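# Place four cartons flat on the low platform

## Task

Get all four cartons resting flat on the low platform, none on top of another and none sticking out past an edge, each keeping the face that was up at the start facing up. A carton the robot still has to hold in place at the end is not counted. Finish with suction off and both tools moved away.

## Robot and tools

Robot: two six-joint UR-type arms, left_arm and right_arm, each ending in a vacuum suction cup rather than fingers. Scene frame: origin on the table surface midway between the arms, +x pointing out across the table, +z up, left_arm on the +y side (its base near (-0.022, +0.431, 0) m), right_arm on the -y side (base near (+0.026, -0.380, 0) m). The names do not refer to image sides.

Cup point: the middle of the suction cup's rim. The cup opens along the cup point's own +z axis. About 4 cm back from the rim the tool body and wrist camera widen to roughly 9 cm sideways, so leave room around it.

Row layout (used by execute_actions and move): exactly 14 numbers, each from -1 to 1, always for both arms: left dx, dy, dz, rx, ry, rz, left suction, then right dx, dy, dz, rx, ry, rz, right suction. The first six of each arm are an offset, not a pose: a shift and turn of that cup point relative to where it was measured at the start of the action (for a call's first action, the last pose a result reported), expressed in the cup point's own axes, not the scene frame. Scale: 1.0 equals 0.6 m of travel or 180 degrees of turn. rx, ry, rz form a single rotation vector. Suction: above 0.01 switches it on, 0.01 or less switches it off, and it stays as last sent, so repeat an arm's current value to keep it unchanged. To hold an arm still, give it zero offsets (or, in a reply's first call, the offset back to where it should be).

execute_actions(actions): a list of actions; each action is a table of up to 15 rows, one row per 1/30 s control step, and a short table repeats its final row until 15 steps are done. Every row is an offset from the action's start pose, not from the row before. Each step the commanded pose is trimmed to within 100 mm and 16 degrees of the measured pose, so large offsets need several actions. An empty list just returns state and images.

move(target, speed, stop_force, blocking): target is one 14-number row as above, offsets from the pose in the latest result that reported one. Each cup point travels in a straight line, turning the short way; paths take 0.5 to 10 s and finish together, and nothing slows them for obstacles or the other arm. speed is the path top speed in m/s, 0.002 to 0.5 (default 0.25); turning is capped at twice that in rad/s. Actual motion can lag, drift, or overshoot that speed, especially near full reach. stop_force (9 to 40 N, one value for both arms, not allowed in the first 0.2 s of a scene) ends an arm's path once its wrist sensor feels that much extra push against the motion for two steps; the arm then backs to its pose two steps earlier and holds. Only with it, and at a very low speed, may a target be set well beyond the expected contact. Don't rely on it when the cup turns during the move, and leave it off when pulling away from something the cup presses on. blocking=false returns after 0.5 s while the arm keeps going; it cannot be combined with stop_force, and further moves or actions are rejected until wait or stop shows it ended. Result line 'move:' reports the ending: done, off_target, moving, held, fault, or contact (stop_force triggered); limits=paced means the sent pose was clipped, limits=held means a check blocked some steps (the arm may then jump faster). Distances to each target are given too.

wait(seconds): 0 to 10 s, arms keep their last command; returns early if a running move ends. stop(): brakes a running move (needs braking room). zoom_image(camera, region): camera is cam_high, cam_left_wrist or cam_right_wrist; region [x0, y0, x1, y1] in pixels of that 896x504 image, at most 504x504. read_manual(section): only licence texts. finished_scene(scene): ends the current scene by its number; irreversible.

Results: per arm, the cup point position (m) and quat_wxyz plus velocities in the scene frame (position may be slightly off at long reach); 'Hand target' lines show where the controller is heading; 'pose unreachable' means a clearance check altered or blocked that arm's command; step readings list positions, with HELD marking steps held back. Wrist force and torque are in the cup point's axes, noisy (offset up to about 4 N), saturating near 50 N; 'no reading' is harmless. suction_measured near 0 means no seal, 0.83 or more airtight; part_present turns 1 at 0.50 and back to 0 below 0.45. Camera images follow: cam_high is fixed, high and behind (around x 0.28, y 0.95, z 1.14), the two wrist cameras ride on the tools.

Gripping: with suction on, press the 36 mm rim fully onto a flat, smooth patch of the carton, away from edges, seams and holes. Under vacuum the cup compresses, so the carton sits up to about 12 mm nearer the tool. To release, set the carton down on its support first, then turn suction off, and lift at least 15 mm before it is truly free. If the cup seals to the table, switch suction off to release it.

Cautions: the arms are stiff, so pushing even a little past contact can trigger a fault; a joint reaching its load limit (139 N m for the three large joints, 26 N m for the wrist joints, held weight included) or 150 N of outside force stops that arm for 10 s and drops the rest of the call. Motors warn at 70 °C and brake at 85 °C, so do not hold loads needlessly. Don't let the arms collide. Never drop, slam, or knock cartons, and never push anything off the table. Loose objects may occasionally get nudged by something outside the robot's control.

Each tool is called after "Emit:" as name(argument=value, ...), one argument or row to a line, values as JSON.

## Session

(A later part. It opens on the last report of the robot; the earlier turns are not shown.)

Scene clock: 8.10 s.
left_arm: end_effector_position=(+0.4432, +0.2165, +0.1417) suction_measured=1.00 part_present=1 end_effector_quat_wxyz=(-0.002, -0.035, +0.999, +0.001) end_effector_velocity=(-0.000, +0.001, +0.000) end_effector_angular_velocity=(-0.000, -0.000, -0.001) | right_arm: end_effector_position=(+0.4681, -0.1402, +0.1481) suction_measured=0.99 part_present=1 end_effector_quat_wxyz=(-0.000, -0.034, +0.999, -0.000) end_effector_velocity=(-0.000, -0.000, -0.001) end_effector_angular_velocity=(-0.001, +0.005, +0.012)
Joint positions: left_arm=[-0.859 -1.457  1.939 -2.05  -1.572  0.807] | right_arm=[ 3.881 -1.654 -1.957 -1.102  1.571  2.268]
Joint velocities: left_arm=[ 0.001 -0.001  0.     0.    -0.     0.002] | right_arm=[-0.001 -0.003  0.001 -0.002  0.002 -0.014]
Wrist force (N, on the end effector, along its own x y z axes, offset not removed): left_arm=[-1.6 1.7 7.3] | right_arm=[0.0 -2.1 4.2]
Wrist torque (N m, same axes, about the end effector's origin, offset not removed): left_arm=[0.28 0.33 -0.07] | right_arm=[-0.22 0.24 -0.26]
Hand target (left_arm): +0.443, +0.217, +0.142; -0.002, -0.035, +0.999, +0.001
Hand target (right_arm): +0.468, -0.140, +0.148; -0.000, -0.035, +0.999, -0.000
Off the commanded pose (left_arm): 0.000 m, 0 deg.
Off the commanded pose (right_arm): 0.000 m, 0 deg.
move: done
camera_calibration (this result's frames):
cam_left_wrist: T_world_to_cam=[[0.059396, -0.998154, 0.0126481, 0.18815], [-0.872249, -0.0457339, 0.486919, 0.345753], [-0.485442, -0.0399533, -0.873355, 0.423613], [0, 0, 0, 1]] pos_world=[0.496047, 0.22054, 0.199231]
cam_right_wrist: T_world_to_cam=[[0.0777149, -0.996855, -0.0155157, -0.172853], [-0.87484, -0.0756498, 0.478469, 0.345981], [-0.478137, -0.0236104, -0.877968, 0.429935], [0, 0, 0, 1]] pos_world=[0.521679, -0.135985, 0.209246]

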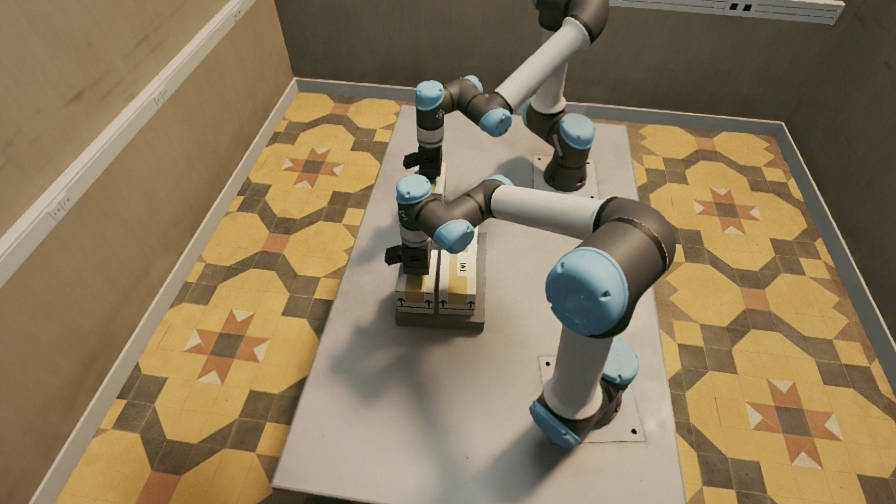

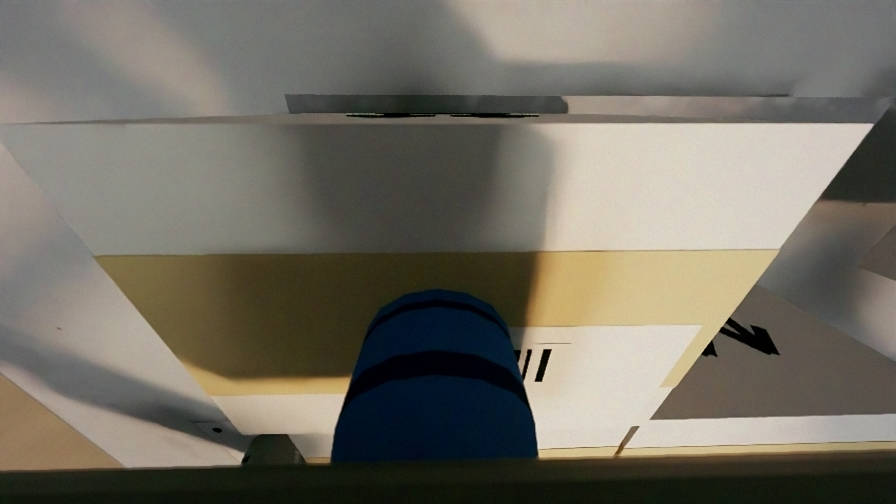

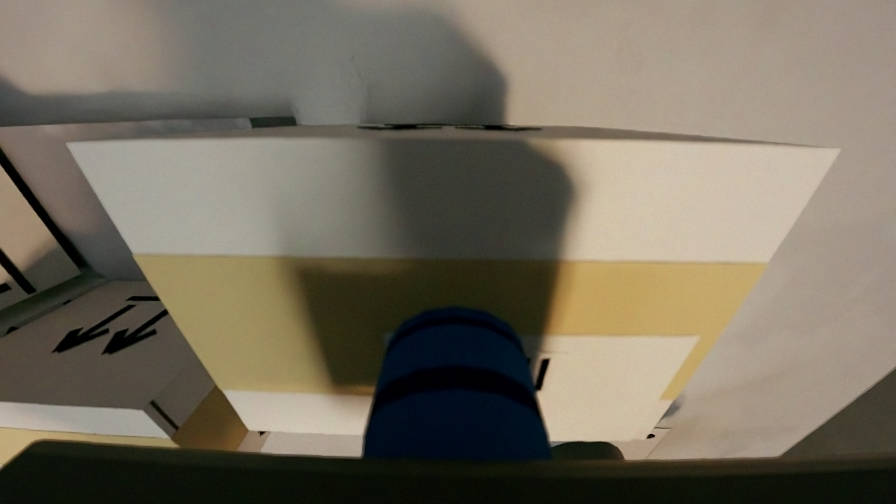

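Emit:
move(
  target=[0,0,0.008,0,0,0,1,0.008,0.08,0,0,0,-0.003,1],
  speed=0.1,
)

Emit:
move(
  target=[0,0,0.012,0,0,0,1,0,0,0,0,0,0,1],
  speed=0.004,
  stop_force=9,
)

Emit:
execute_actions(
  actions=[
    [[0,0,0,0,0,0,0,0,0,0,0,0,0,1],[0,0,0,0,0,0,0,0,0,0,0,0,0,1],[0,0,0,0,0,0,0,0,0,0,0,0,0,1],[0,0,0,0,0,0,0,0,0,0,0,0,0,1],[0,0,0,0,0,0,0,0,0,0,0,0,0,1],[0,0,0,0,0,0,0,0,0,0,0,0,0,1],[0,0,0,0,0,0,0,0,0,0,0,0,0,1],[0,0,0,0,0,0,0,0,0,0,0,0,0,1],[0,0,-0.003,0,0,0,0,0,0,0,0,0,0,1],[0,0,-0.006,0,0,0,0,0,0,0,0,0,0,1],[0,0,-0.009,0,0,0,0,0,0,0,0,0,0,1],[0,0,-0.012,0,0,0,0,0,0,0,0,0,0,1]],
    [[0,0,-0.01,0,0,0,0,0,0,0,0,0,0,1],[0,0,-0.015,0,0,0,0,0,0,0,0,0,0,1],[0,0,-0.02,0,0,0,0,0,0,0,0,0,0,1],[0,0,-0.025,0,0,0,0,0,0,0,0,0,0,1],[0,0,-0.03,0,0,0,0,0,0,0,0,0,0,1],[0,0,-0.035,0,0,0,0,0,0,0,0,0,0,1],[0,0,-0.04,0,0,0,0,0,0,0,0,0,0,1],[0,0,-0.045,0,0,0,0,0,0,0,0,0,0,1]],
  ],
)

Emit:
move(
  target=[0,0.33,-0.1,0,0,0,0,0,0.245,0.008,0,0,0,1],
  speed=0.2,
)

Scene clock: 9.47 s.
left_arm: end_effector_position=(+0.4432, +0.2165, +0.1370) suction_measured=1.00 part_present=1 end_effector_quat_wxyz=(-0.002, -0.035, +0.999, +0.001) end_effector_velocity=(+0.000, -0.000, -0.000) end_effector_angular_velocity=(-0.001, -0.001, +0.000) | right_arm: end_effector_position=(+0.4601, -0.0929, +0.1481) suction_measured=0.99 part_present=1 end_effector_quat_wxyz=(-0.000, -0.039, +0.999, -0.000) end_effector_velocity=(-0.000, +0.002, -0.002) end_effector_angular_velocity=(-0.003, +0.001, -0.000)
Joint positions: left_arm=[-0.859 -1.451  1.946 -2.062 -1.572  0.807] | right_arm=[ 3.959 -1.695 -1.911 -1.108  1.571  2.337]
Joint velocities: left_arm=[-0.     0.     0.    -0.001 -0.    -0.001] | right_arm=[ 0.004 -0.005  0.002 -0.    -0.001  0.004]
Wrist force (N, on the end effector, along its own x y z axes, offset not removed): left_arm=[-3.0 1.7 7.3] | right_arm=[-1.0 -4.5 7.6]
Wrist torque (N m, same axes, about the end effector's origin, offset not removed): left_arm=[0.21 0.62 -0.03] | right_arm=[-0.62 0.32 -0.05]
Hand target (left_arm): +0.443, +0.217, +0.137; -0.002, -0.035, +0.999, +0.001
Hand target (right_arm): +0.460, -0.093, +0.148; -0.000, -0.039, +0.999, -0.000
Off the commanded pose (left_arm): 0.000 m, 0 deg.
Off the commanded pose (right_arm): 0.000 m, 0 deg.
move: done
camera_calibration (this result's frames):
cam_left_wrist: T_world_to_cam=[[0.0593985, -0.998154, 0.0126487, 0.188219], [-0.872249, -0.0457358, 0.486919, 0.34807], [-0.485442, -0.0399551, -0.873355, 0.419446], [0, 0, 0, 1]] pos_world=[0.49604, 0.22055, 0.194463]
cam_right_wrist: T_world_to_cam=[[0.0870708, -0.99608, -0.0155683, -0.129355], [-0.87409, -0.0838854, 0.478466, 0.341433], [-0.477897, -0.0280523, -0.877968, 0.426722], [0, 0, 0, 1]] pos_world=[0.513635, -0.0882367, 0.20927]

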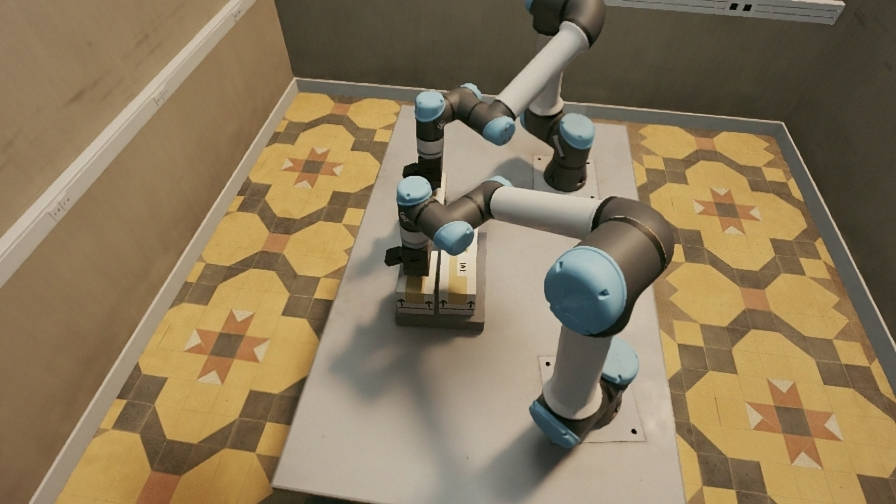

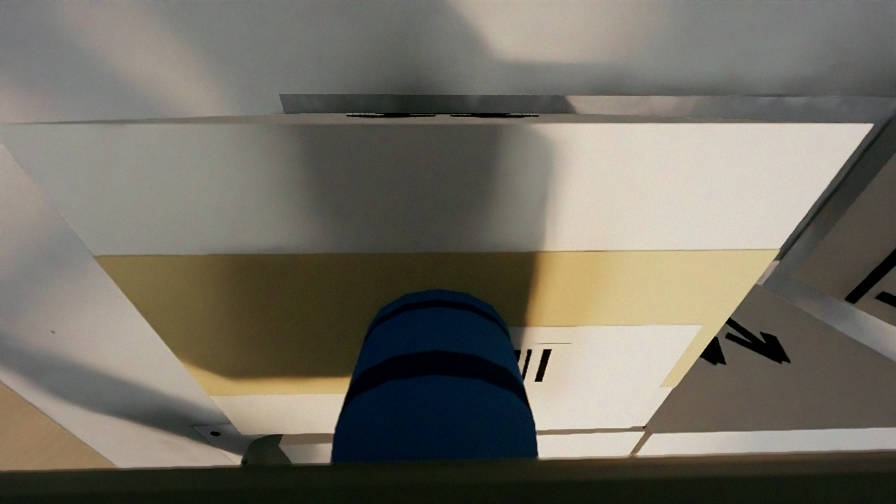

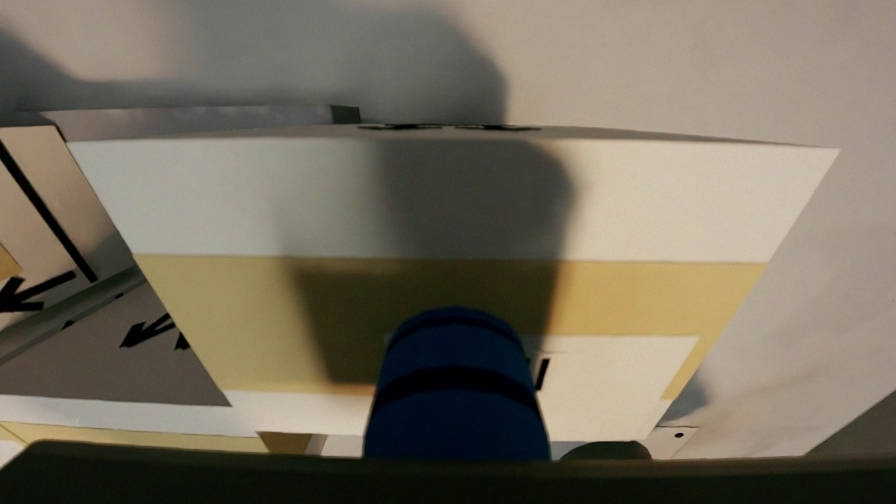

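Scene clock: 10.53 s.
left_arm: end_effector_position=(+0.4432, +0.2165, +0.1342) suction_measured=1.00 part_present=1 end_effector_quat_wxyz=(-0.002, -0.035, +0.999, +0.001) end_effector_velocity=(-0.000, +0.000, +0.001) end_effector_angular_velocity=(+0.001, +0.002, +0.000) | right_arm: end_effector_position=(+0.4601, -0.0929, +0.1480) suction_measured=0.99 part_present=1 end_effector_quat_wxyz=(-0.000, -0.039, +0.999, -0.000) end_effector_velocity=(-0.000, -0.000, -0.000) end_effector_angular_velocity=(-0.000, +0.000, -0.001)
Joint positions: left_arm=[-0.859 -1.448  1.951 -2.07  -1.572  0.807] | right_arm=[ 3.959 -1.695 -1.911 -1.108  1.571  2.337]
Joint velocities: left_arm=[ 0.    -0.001 -0.002  0.005 -0.    -0.   ] | right_arm=[-0.     0.    -0.001 -0.    -0.     0.001]
Wrist force (N, on the end effector, along its own x y z axes, offset not removed): left_arm=[-3.2 2.6 -14.2] | right_arm=[1.9 -3.8 5.1]
Wrist torque (N m, same axes, about the end effector's origin, offset not removed): left_arm=[0.57 0.44 -0.09] | right_arm=[-0.65 -0.22 -0.21]
Hand target (left_arm): +0.443, +0.216, +0.134; -0.002, -0.035, +0.999, +0.001
Hand target (right_arm): +0.460, -0.093, +0.148; -0.000, -0.039, +0.999, -0.000
Off the commanded pose (left_arm): 0.004 m, 0 deg.
Off the commanded pose (right_arm): 0.000 m, 0 deg.
move: contact (left_arm)
camera_calibration (this result's frames):
cam_left_wrist: T_world_to_cam=[[0.0593984, -0.998154, 0.0126275, 0.188273], [-0.872237, -0.0457451, 0.486939, 0.349398], [-0.485462, -0.0399376, -0.873345, 0.417019], [0, 0, 0, 1]] pos_world=[0.496022, 0.220564, 0.191688]
cam_right_wrist: T_world_to_cam=[[0.0870714, -0.996082, -0.0154773, -0.129378], [-0.874068, -0.0838409, 0.478514, 0.341442], [-0.477937, -0.0281366, -0.877944, 0.426691], [0, 0, 0, 1]] pos_world=[0.51364, -0.0882385, 0.209223]

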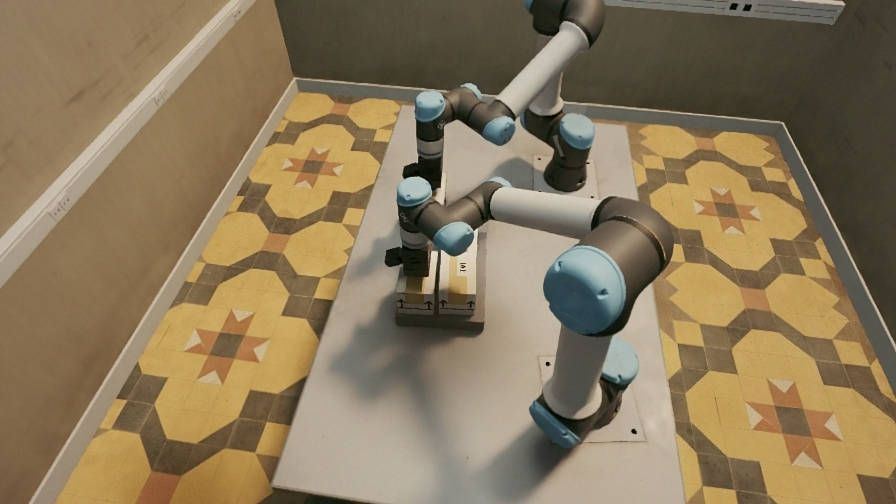

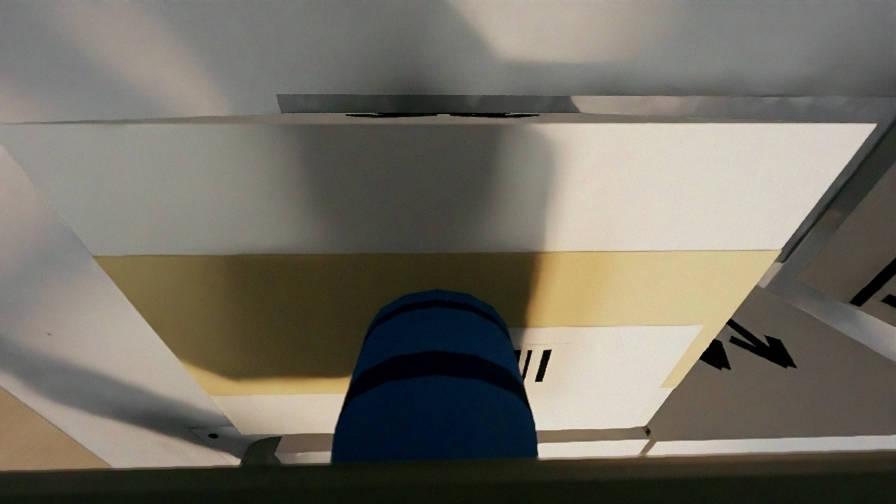

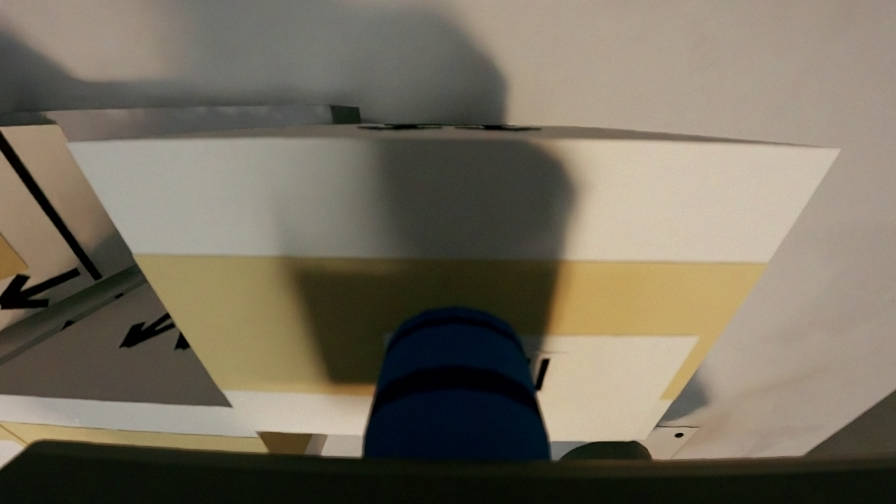

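Scene clock: 11.53 s.
left_arm: end_effector_position=(+0.4432, +0.2165, +0.1639) suction_measured=0.00 part_present=0 end_effector_quat_wxyz=(-0.002, -0.035, +0.999, +0.001) end_effector_velocity=(-0.000, -0.000, +0.016) end_effector_angular_velocity=(+0.001, +0.001, -0.001) | right_arm: end_effector_position=(+0.4601, -0.0929, +0.1481) suction_measured=0.99 part_present=1 end_effector_quat_wxyz=(-0.000, -0.039, +0.999, -0.000) end_effector_velocity=(-0.001, -0.001, -0.003) end_effector_angular_velocity=(-0.003, +0.005, -0.001)
Joint positions: left_arm=[-0.859 -1.481  1.904 -1.99  -1.572  0.807] | right_arm=[ 3.959 -1.695 -1.911 -1.108  1.571  2.337]
Joint velocities: left_arm=[-0.001 -0.016 -0.027  0.045  0.     0.   ] | right_arm=[-0.001 -0.002 -0.003 -0.     0.002  0.   ]
Wrist force (N, on the end effector, along its own x y z axes, offset not removed): left_arm=[-1.4 0.9 -1.6] | right_arm=[1.1 -3.0 7.2]
Wrist torque (N m, same axes, about the end effector's origin, offset not removed): left_arm=[0.17 0.36 -0.10] | right_arm=[-0.49 -0.09 -0.09]
Hand target (left_arm): +0.443, +0.216, +0.166; -0.002, -0.035, +0.999, +0.001
Hand target (right_arm): +0.460, -0.093, +0.148; -0.000, -0.039, +0.999, -0.000
Off the commanded pose (left_arm): 0.002 m, 0 deg.
Off the commanded pose (right_arm): 0.000 m, 0 deg.
Step readings (end_effector_position; steps 1 to 15: 1st action; 16 to 30: 2nd action):
0: left_arm (+0.4432, +0.2165, +0.1342) | right_arm (+0.4601, -0.0929, +0.1480)
1: left_arm (+0.4432, +0.2165, +0.1342) | right_arm (+0.4601, -0.0929, +0.1481)
2: left_arm (+0.4432, +0.2165, +0.1343) | right_arm (+0.4601, -0.0929, +0.1481)
4: left_arm (+0.4432, +0.2165, +0.1343) | right_arm (+0.4601, -0.0929, +0.1481)
8: left_arm (+0.4432, +0.2165, +0.1343) | right_arm (+0.4601, -0.0929, +0.1481)
15: left_arm (+0.4432, +0.2165, +0.1387) | right_arm (+0.4601, -0.0929, +0.1481)
16: left_arm (+0.4432, +0.2165, +0.1394) | right_arm (+0.4601, -0.0929, +0.1481)
17: left_arm (+0.4432, +0.2165, +0.1403) | right_arm (+0.4601, -0.0929, +0.1481)
19: left_arm (+0.4432, +0.2165, +0.1435) | right_arm (+0.4601, -0.0929, +0.1481)
23: left_arm (+0.4433, +0.2165, +0.1530) | right_arm (+0.4601, -0.0929, +0.1481)
30: end_effector_position above
camera_calibration (this result's frames):
cam_left_wrist: T_world_to_cam=[[0.0593963, -0.998153, 0.012753, 0.187841], [-0.872306, -0.0456877, 0.486821, 0.33499], [-0.48534, -0.0400399, -0.873408, 0.442984], [0, 0, 0, 1]] pos_world=[0.496055, 0.220536, 0.22143]
cam_right_wrist: T_world_to_cam=[[0.0870709, -0.996082, -0.0154862, -0.129377], [-0.874072, -0.083845, 0.478506, 0.341442], [-0.477929, -0.0281278, -0.877948, 0.426695], [0, 0, 0, 1]] pos_world=[0.51364, -0.0882396, 0.20923]

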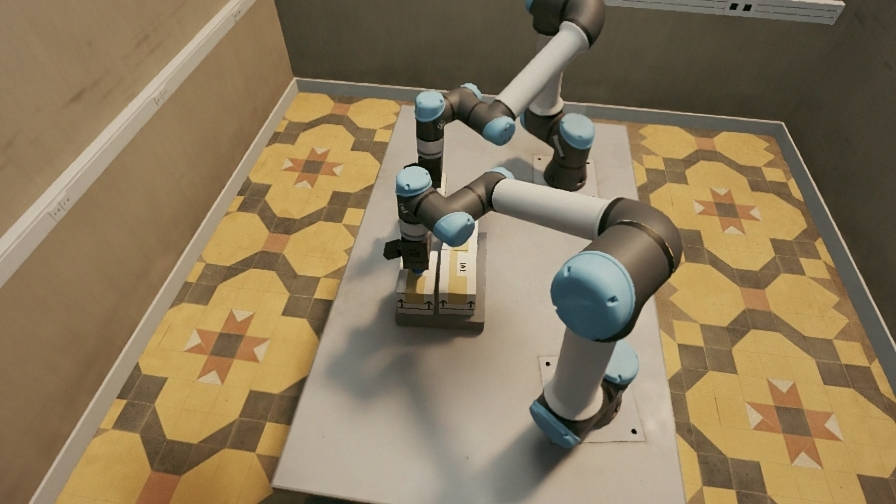

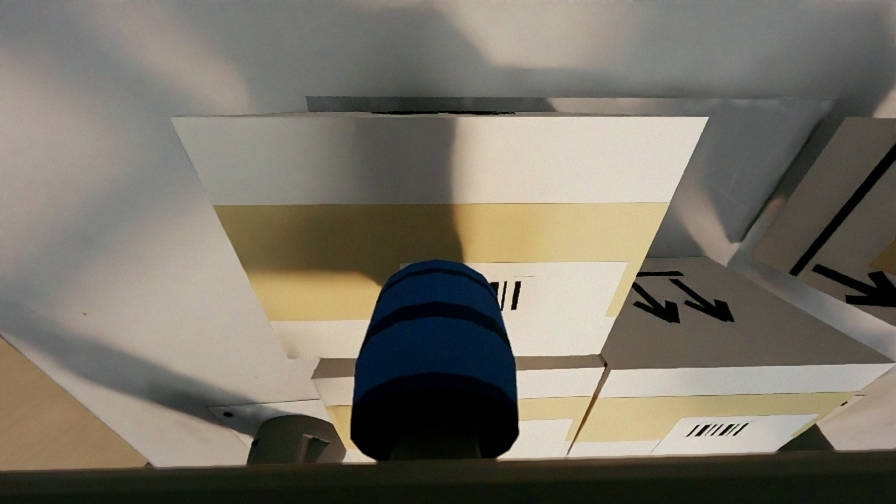

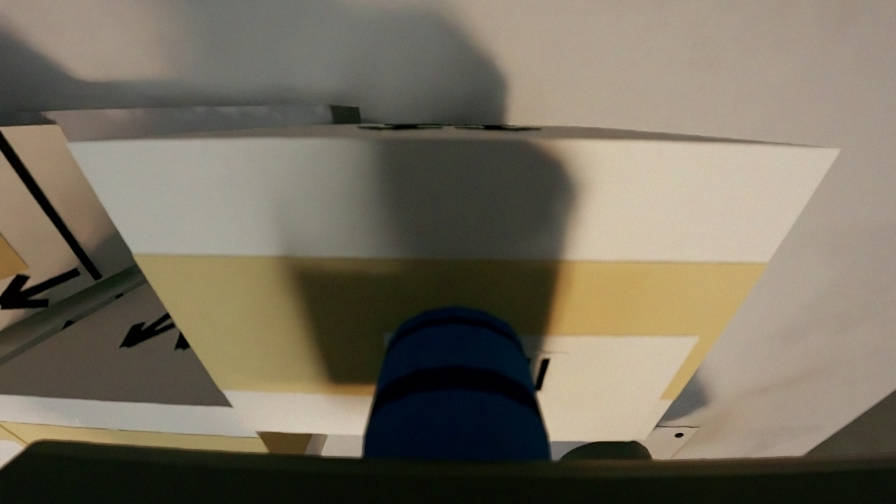

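Scene clock: 13.20 s.
left_arm: end_effector_position=(+0.4298, +0.4135, +0.2239) suction_measured=0.00 part_present=0 end_effector_quat_wxyz=(-0.002, -0.035, +0.999, +0.000) end_effector_velocity=(+0.000, +0.003, +0.000) end_effector_angular_velocity=(+0.001, +0.001, -0.000) | right_arm: end_effector_position=(+0.4488, +0.0534, +0.1433) suction_measured=0.99 part_present=1 end_effector_quat_wxyz=(-0.000, -0.039, +0.999, -0.000) end_effector_velocity=(+0.000, +0.002, +0.001) end_effector_angular_velocity=(-0.000, -0.001, +0.000)
Joint positions: left_arm=[-0.501 -1.679  1.937 -1.825 -1.572  1.164] | right_arm=[ 4.135 -1.891 -1.676 -1.146  1.571  2.513]
Joint velocities: left_arm=[ 0.006  0.    -0.001  0.002  0.     0.006] | right_arm=[ 0.002 -0.002  0.004 -0.001 -0.001  0.001]
Wrist force (N, on the end effector, along its own x y z axes, offset not removed): left_arm=[-0.5 1.5 0.0] | right_arm=[-0.1 -4.3 5.5]
Wrist torque (N m, same axes, about the end effector's origin, offset not removed): left_arm=[0.21 0.15 -0.08] | right_arm=[-0.52 0.09 -0.11]
Hand target (left_arm): +0.430, +0.414, +0.224; -0.002, -0.035, +0.999, +0.000
Hand target (right_arm): +0.449, +0.054, +0.143; -0.000, -0.039, +0.999, -0.000
Off the commanded pose (left_arm): 0.001 m, 0 deg.
Off the commanded pose (right_arm): 0.000 m, 0 deg.
move: done
camera_calibration (this result's frames):
cam_left_wrist: T_world_to_cam=[[0.0594531, -0.998132, 0.0140859, 0.384163], [-0.872222, -0.0450803, 0.487028, 0.302762], [-0.485483, -0.0412414, -0.873273, 0.497316], [0, 0, 0, 1]] pos_world=[0.482675, 0.417604, 0.281427]
cam_right_wrist: T_world_to_cam=[[0.0870768, -0.996081, -0.015481, 0.0173198], [-0.874127, -0.083851, 0.478406, 0.346127], [-0.477829, -0.0281257, -0.878003, 0.421231], [0, 0, 0, 1]] pos_world=[0.502327, 0.0581224, 0.204521]

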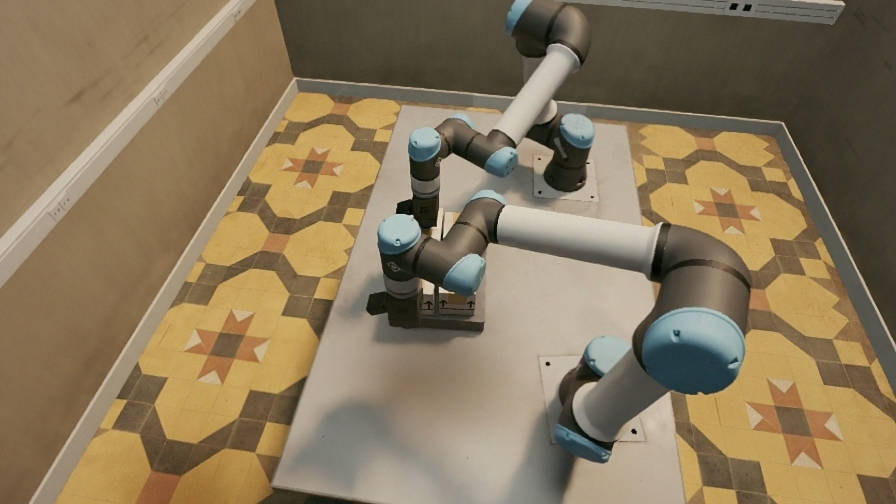

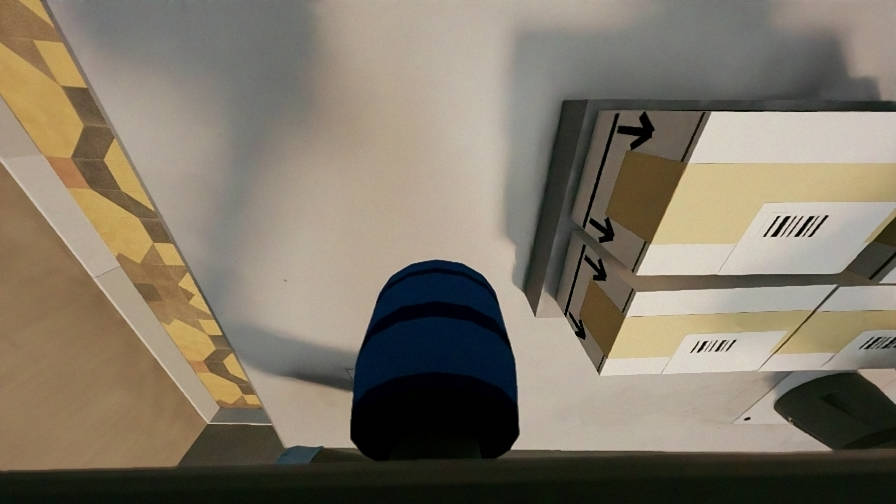

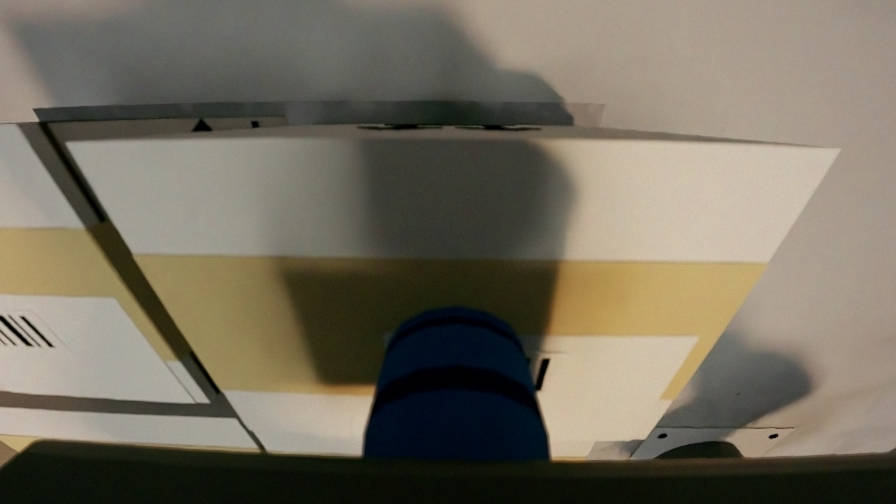

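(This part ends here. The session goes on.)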